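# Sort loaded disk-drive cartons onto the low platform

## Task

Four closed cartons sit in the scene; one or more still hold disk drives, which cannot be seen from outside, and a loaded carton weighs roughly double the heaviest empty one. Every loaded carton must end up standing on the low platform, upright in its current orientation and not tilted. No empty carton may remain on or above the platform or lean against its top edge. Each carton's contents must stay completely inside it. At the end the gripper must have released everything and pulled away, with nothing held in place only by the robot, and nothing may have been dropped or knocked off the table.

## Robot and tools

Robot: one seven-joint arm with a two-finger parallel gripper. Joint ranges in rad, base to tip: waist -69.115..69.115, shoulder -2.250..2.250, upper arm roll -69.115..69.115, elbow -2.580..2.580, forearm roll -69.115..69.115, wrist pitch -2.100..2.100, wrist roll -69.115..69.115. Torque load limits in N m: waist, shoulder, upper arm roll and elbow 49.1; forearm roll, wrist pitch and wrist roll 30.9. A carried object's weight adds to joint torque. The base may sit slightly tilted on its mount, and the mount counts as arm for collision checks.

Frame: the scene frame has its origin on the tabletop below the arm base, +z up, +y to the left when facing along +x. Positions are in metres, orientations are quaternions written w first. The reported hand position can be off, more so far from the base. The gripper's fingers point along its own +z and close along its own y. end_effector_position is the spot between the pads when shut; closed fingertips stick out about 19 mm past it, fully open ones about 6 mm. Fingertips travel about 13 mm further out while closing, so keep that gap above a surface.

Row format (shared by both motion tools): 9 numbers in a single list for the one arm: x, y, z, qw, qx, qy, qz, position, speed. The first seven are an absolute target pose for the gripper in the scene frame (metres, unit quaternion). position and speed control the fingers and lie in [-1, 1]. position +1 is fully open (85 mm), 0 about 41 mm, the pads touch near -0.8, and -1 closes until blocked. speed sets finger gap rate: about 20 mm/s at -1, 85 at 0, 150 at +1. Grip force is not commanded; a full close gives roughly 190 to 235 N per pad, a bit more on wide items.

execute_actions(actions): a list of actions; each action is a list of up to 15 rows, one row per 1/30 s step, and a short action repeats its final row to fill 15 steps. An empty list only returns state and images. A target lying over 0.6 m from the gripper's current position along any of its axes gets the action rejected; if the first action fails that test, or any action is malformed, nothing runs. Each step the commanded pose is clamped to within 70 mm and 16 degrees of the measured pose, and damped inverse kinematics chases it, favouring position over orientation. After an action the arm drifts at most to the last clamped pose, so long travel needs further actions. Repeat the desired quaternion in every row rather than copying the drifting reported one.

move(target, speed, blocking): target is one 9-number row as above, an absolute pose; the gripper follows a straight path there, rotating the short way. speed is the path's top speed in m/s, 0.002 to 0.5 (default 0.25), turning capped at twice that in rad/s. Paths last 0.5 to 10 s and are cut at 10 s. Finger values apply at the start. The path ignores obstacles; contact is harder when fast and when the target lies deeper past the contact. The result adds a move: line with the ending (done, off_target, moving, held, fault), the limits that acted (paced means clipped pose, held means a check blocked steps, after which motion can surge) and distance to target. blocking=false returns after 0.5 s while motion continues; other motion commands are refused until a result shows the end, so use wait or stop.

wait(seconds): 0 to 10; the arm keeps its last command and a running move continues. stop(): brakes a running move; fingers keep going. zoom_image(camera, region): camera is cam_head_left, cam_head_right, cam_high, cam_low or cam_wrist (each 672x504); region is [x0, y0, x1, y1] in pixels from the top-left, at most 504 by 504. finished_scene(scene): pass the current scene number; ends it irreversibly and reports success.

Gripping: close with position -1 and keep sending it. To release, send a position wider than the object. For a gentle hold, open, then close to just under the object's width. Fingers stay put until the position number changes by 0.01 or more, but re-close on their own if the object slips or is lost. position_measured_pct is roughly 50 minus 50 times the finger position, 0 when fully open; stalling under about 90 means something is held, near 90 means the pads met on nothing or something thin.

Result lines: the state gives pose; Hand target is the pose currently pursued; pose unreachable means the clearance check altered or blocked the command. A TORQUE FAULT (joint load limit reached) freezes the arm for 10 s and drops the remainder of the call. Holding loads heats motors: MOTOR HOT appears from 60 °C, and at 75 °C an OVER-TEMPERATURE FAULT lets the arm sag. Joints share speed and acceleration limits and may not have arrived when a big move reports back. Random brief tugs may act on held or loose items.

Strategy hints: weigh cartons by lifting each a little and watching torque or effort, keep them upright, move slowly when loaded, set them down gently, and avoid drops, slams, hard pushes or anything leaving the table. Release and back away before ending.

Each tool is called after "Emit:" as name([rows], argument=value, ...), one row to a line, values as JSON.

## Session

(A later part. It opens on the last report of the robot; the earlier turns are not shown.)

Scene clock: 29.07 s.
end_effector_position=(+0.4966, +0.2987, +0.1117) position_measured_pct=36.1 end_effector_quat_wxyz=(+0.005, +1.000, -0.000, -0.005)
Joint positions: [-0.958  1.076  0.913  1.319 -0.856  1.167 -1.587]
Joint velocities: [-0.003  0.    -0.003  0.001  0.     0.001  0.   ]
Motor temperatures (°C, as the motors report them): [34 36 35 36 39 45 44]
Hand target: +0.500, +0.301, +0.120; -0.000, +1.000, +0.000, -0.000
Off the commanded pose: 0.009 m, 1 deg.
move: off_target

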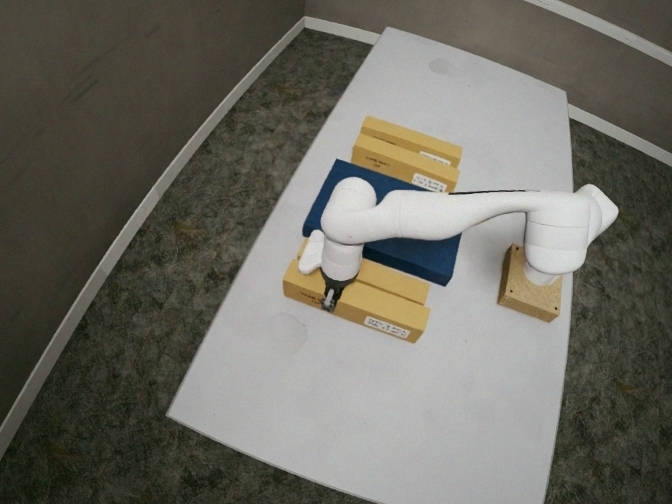

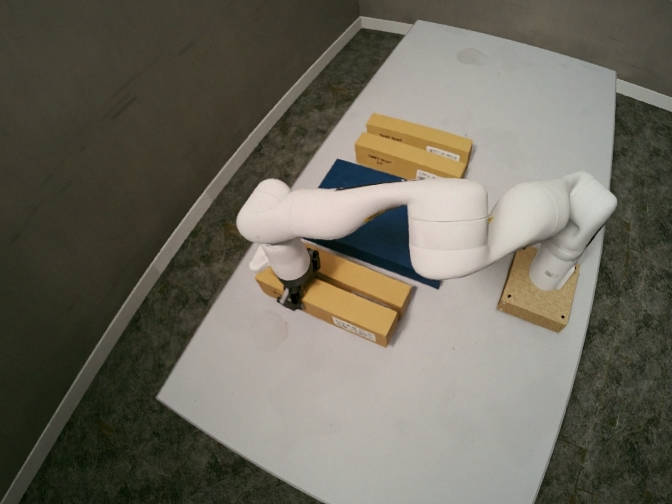

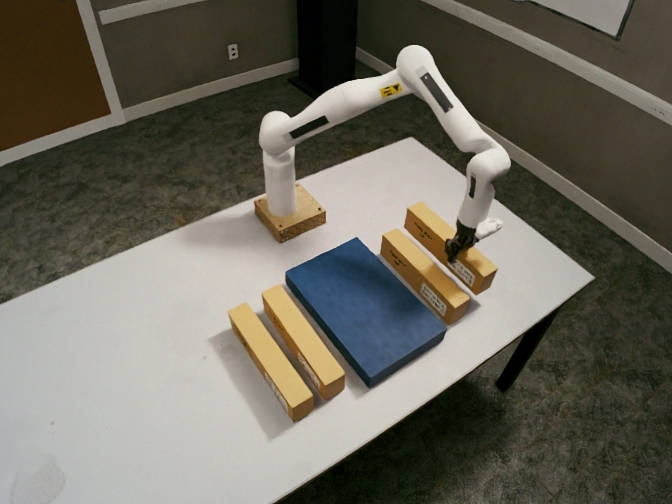

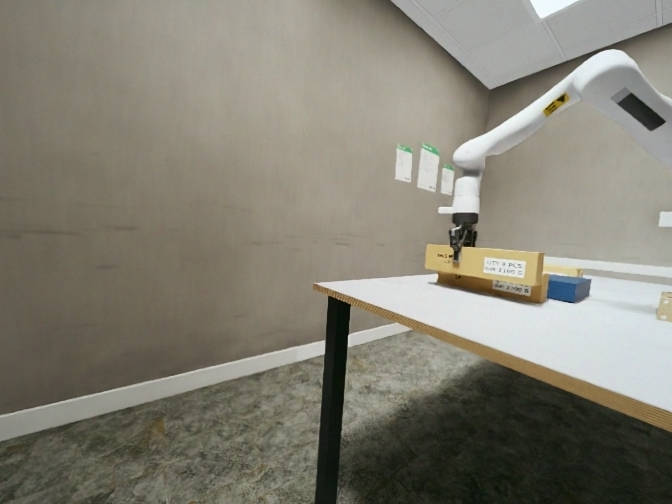

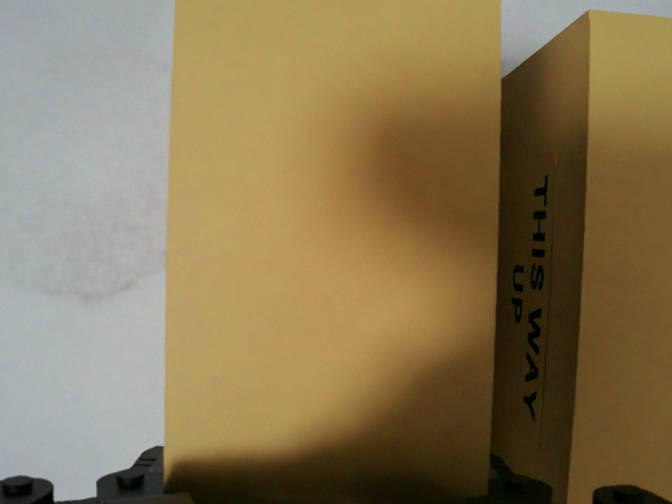

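Full. Place it.

Emit:
move(target=[0.5,0.301,0.18,0,1,0,0,-1,0], speed=0.15)

Emit:
move(target=[0.5,0.0,0.18,0,1,0,0,-1,0], speed=0.2)

Emit:
move(target=[0.5,0.0,0.11,0,1,0,0,-1,0], speed=0.08)

Scene clock: 29.97 s.
end_effector_position=(+0.4971, +0.2993, +0.1717) position_measured_pct=36.1 end_effector_quat_wxyz=(+0.005, +1.000, -0.000, -0.005)
Joint positions: [-0.965  1.002  0.959  1.263 -0.799  1.28  -1.629]
Joint velocities: [-0.002  0.001 -0.003  0.001 -0.002 -0.    -0.   ]
Motor temperatures (°C, as the motors report them): [34 36 35 36 39 45 44]
Hand target: +0.500, +0.301, +0.180; -0.000, +1.000, +0.000, -0.000
Off the commanded pose: 0.009 m, 1 deg.
move: off_target

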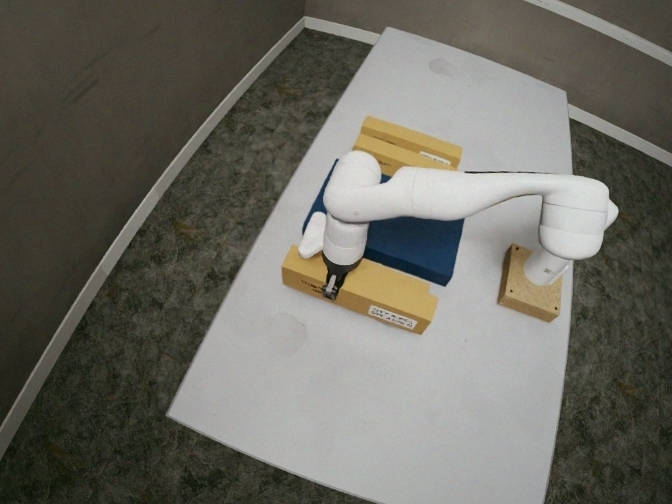

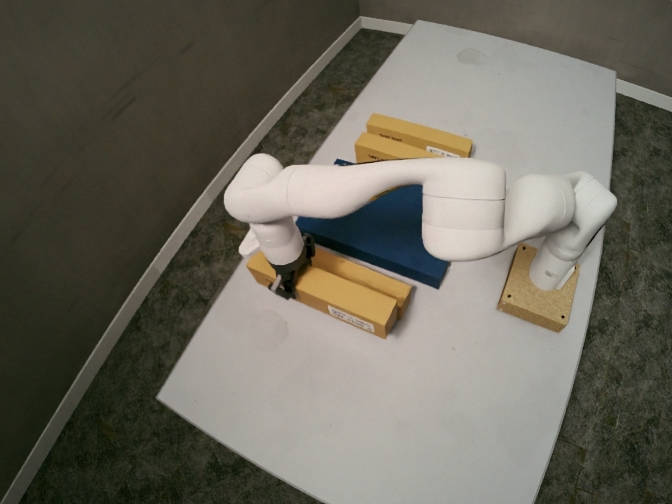

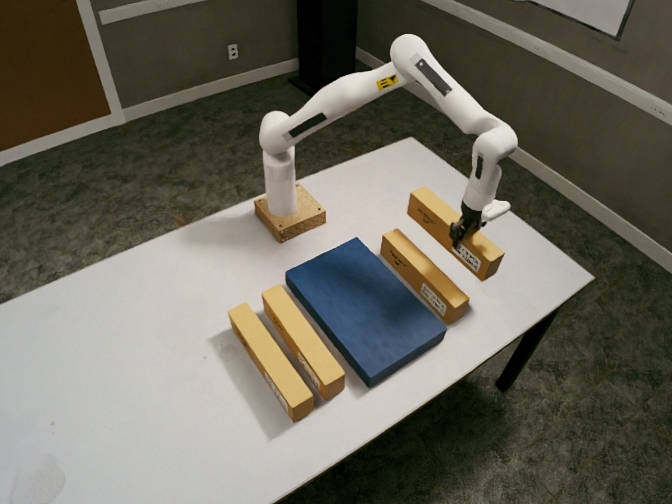

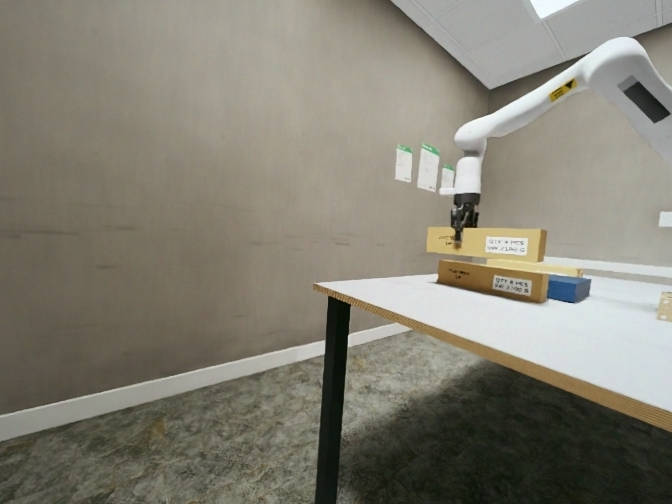

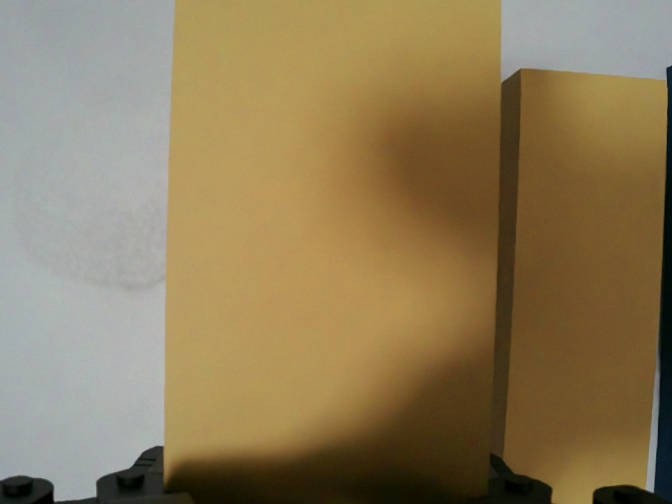

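Scene clock: 31.90 s.
end_effector_position=(+0.4987, +0.0001, +0.1739) position_measured_pct=36.1 end_effector_quat_wxyz=(+0.003, +1.000, -0.000, -0.004)
Joint positions: [-0.541  0.849  0.964  1.607 -0.753  1.108 -0.995]
Joint velocities: [ 0.004  0.001  0.009 -0.    -0.001 -0.002  0.003]
Motor temperatures (°C, as the motors report them): [34 36 35 36 39 45 44]
Hand target: +0.501, -0.001, +0.180; +0.001, +1.000, -0.000, +0.001
Off the commanded pose: 0.006 m, 1 deg.
move: off_target

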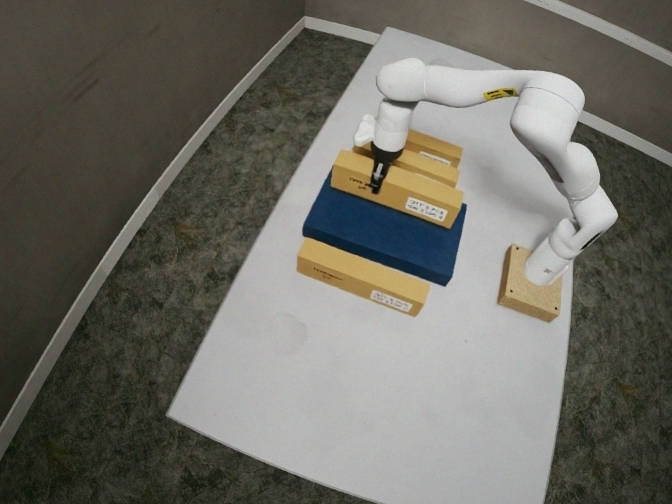

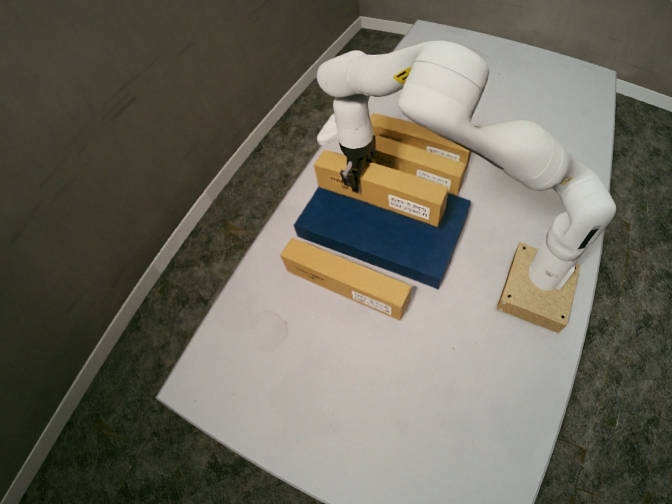

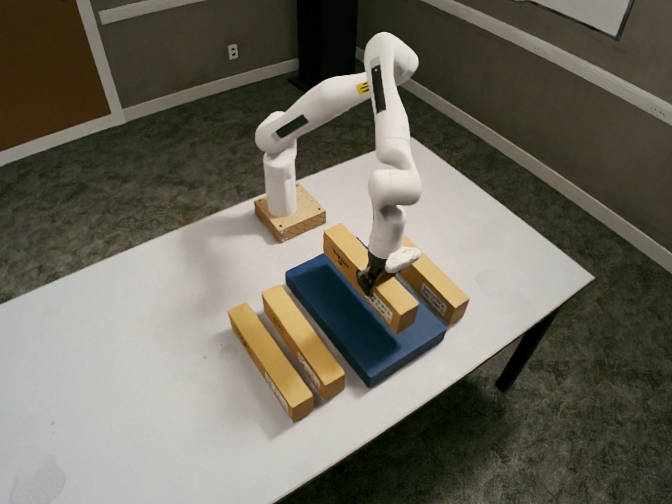

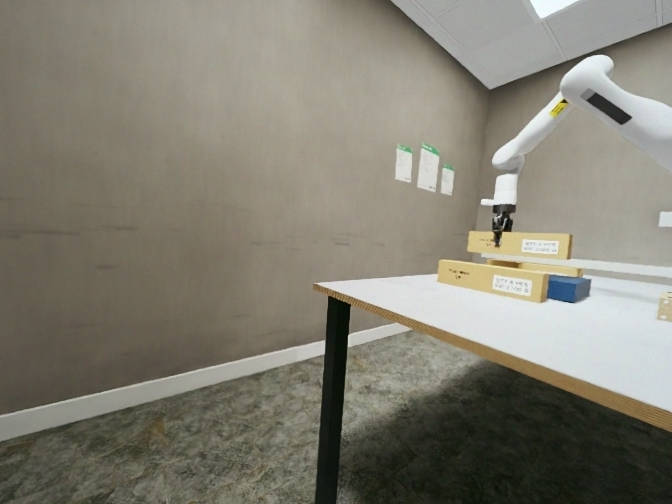

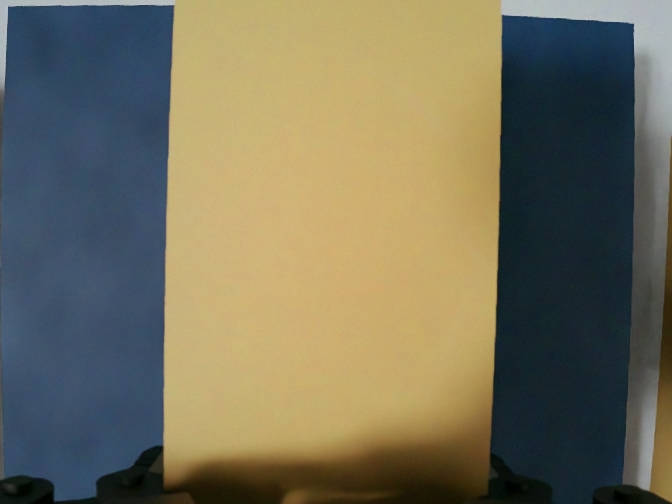

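Scene clock: 32.93 s.
end_effector_position=(+0.4973, +0.0000, +0.1130) position_measured_pct=36.1 end_effector_quat_wxyz=(-0.001, +1.000, -0.000, -0.002)
Joint positions: [-0.505  0.929  0.888  1.669 -0.85   0.98  -0.92 ]
Joint velocities: [ 0.001 -0.001 -0.002  0.001 -0.002 -0.     0.001]
Motor temperatures (°C, as the motors report them): [34 36 35 36 39 45 44]
Hand target: +0.500, -0.000, +0.110; +0.000, +1.000, -0.000, -0.000
Off the commanded pose: 0.004 m, 0 deg.
move: off_target

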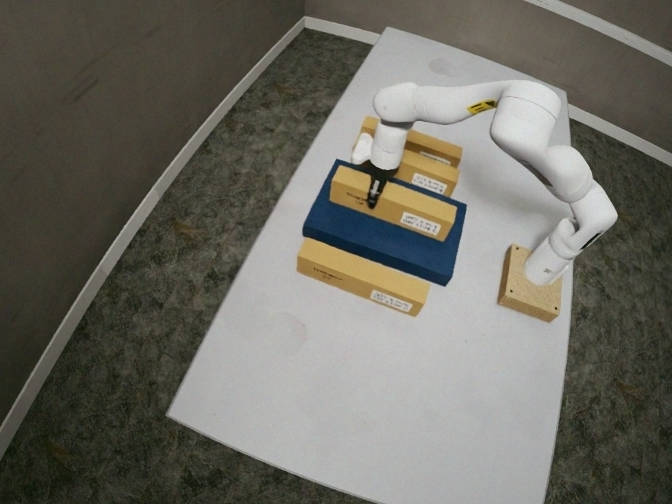

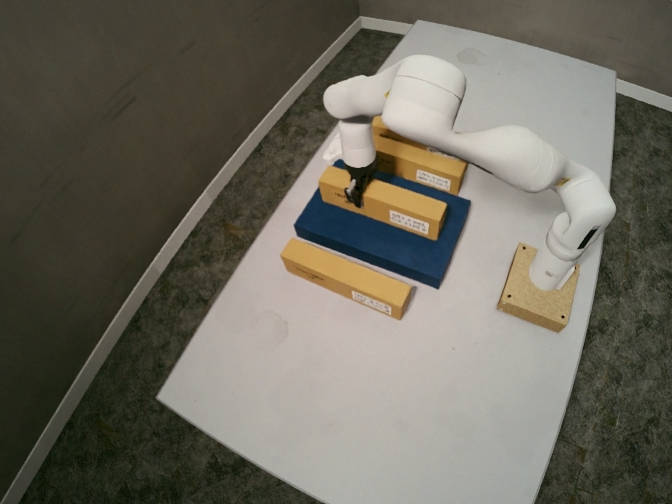

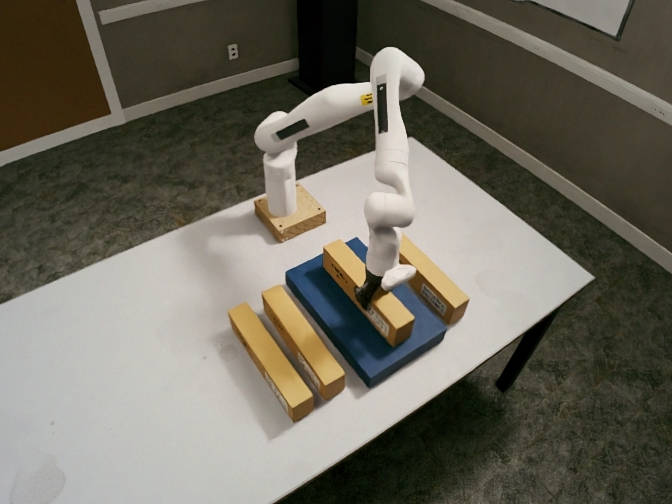

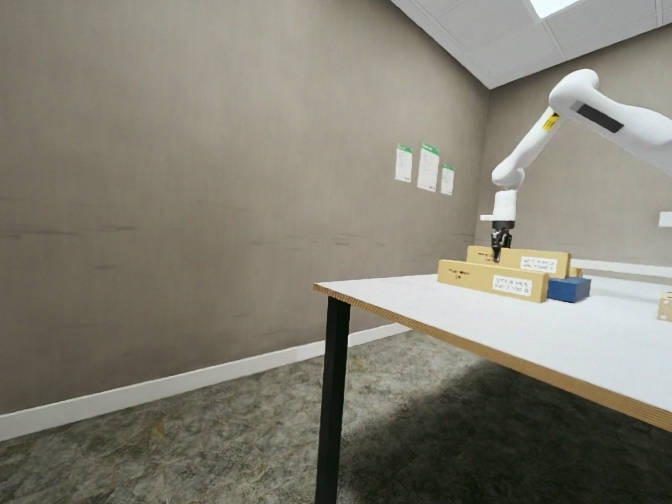

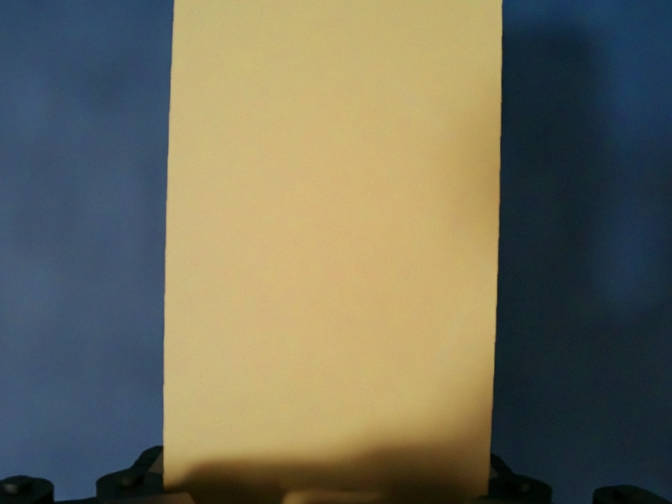

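Emit:
move(target=[0.5,0.0,0.113,0,1,0,0,1,0.5])

Emit:
move(target=[0.5,0.0,0.3,0,1,0,0,1,0])

Emit:
finished_scene(scene=2)

Scene clock: 33.70 s.
end_effector_position=(+0.5000, +0.0000, +0.1130) position_measured_pct=0.0 end_effector_quat_wxyz=(-0.000, +1.000, +0.000, +0.000)
Joint positions: [-0.505  0.931  0.888  1.664 -0.85   0.978 -0.923]
Joint velocities: [ 0.001  0.    -0.002  0.     0.001  0.     0.001]
Motor temperatures (°C, as the motors report them): [34 36 35 36 39 45 44]
Hand target: +0.500, +0.000, +0.113; -0.000, +1.000, +0.000, +0.000
Off the commanded pose: 0.000 m, 0 deg.
move: done

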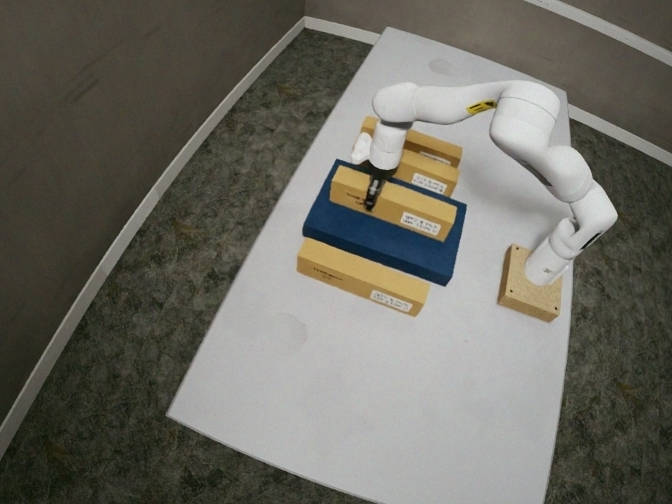

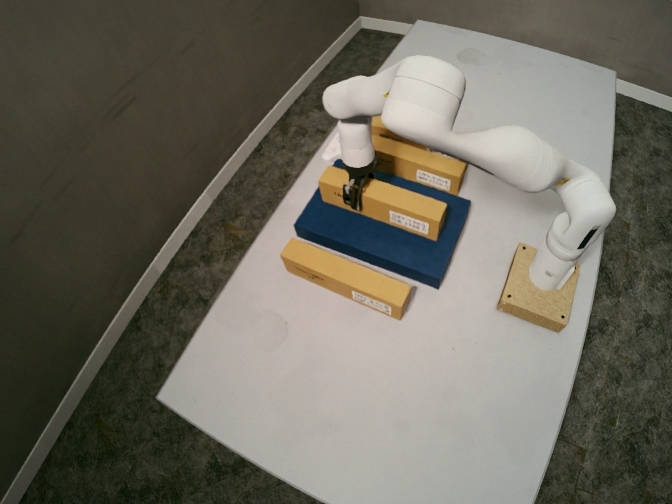

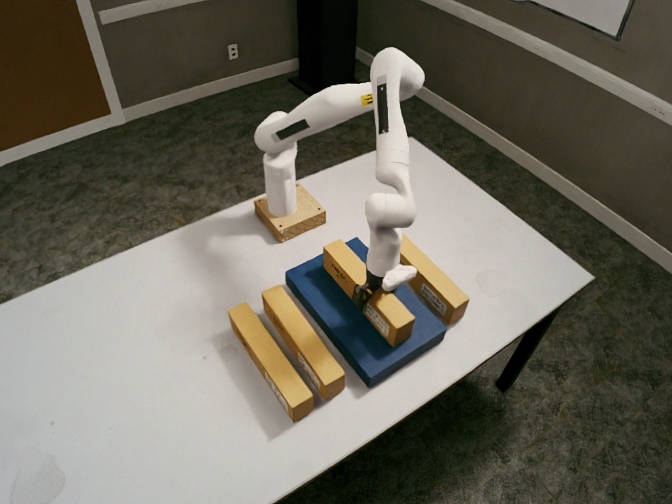

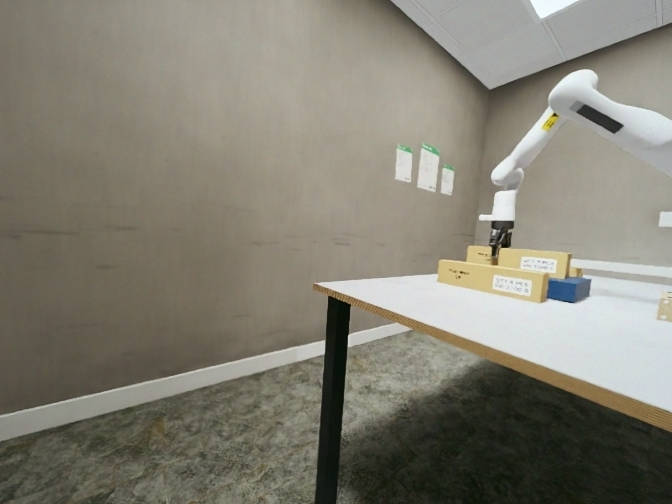

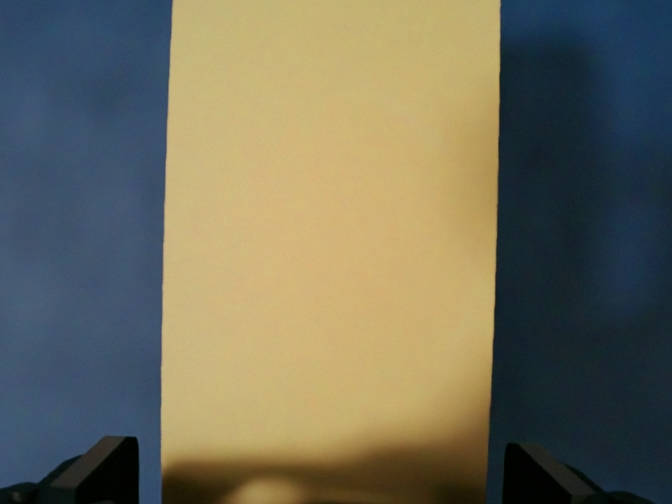

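Scene clock: 34.87 s.
end_effector_position=(+0.4993, -0.0000, +0.2999) position_measured_pct=0.0 end_effector_quat_wxyz=(-0.000, +1.000, +0.000, -0.000)
Joint positions: [-0.571  0.698  1.069  1.418 -0.612  1.382 -1.107]
Joint velocities: [-0.001 -0.002  0.002 -0.001 -0.     0.001  0.001]
Motor temperatures (°C, as the motors report them): [34 36 35 36 39 45 44]
Hand target: +0.499, -0.000, +0.300; -0.000, +1.000, +0.000, -0.000
Off the commanded pose: 0.001 m, 0 deg.
move: done

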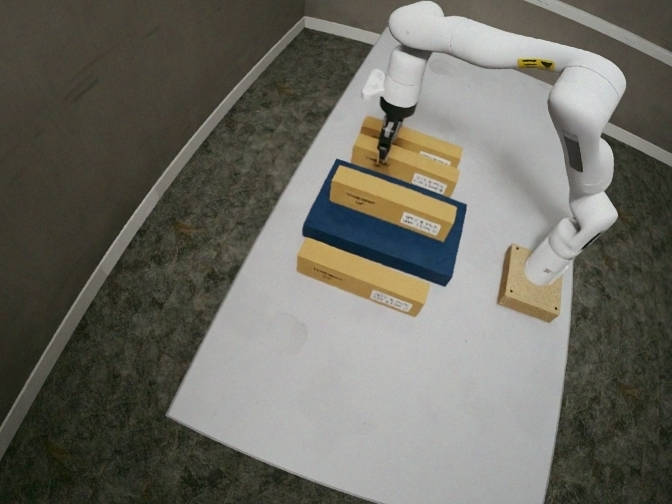

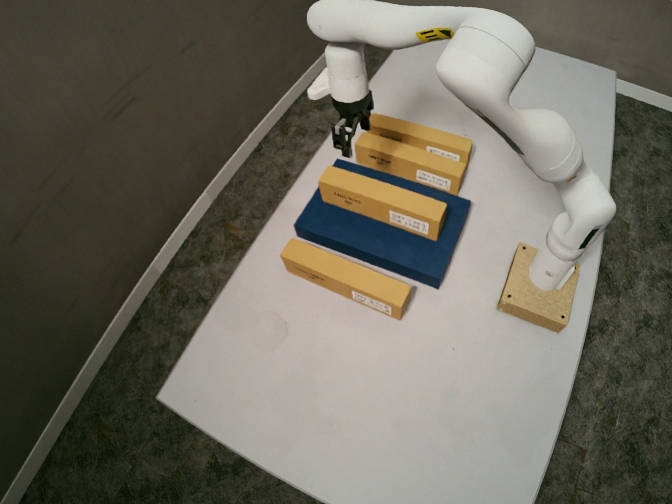

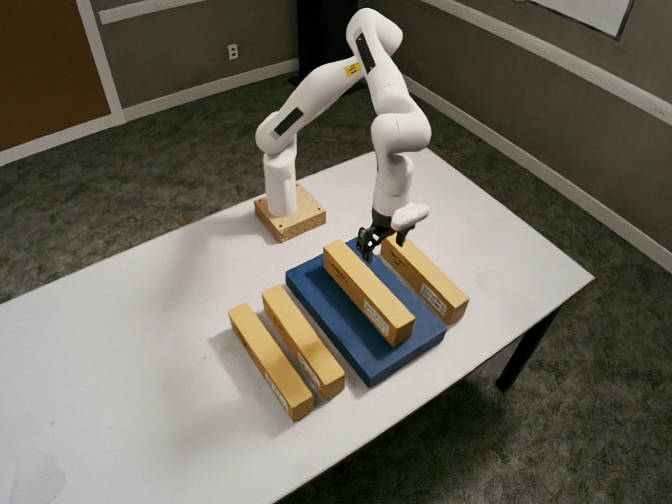

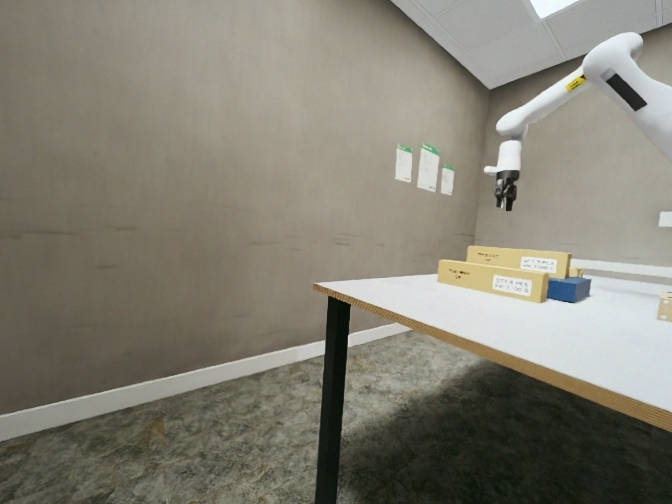

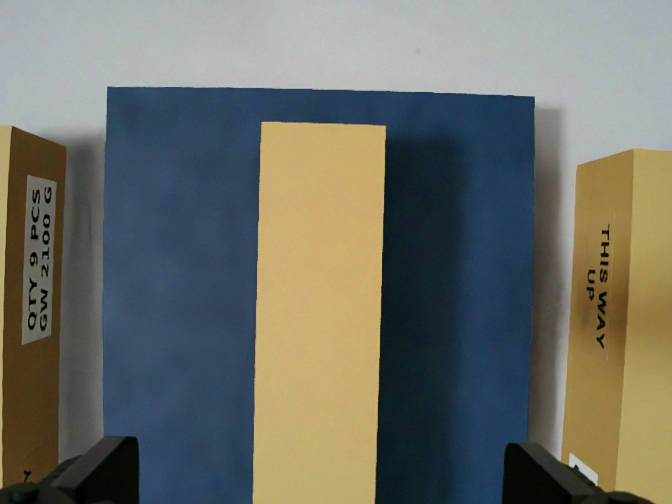

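The scene is finished: the task was done.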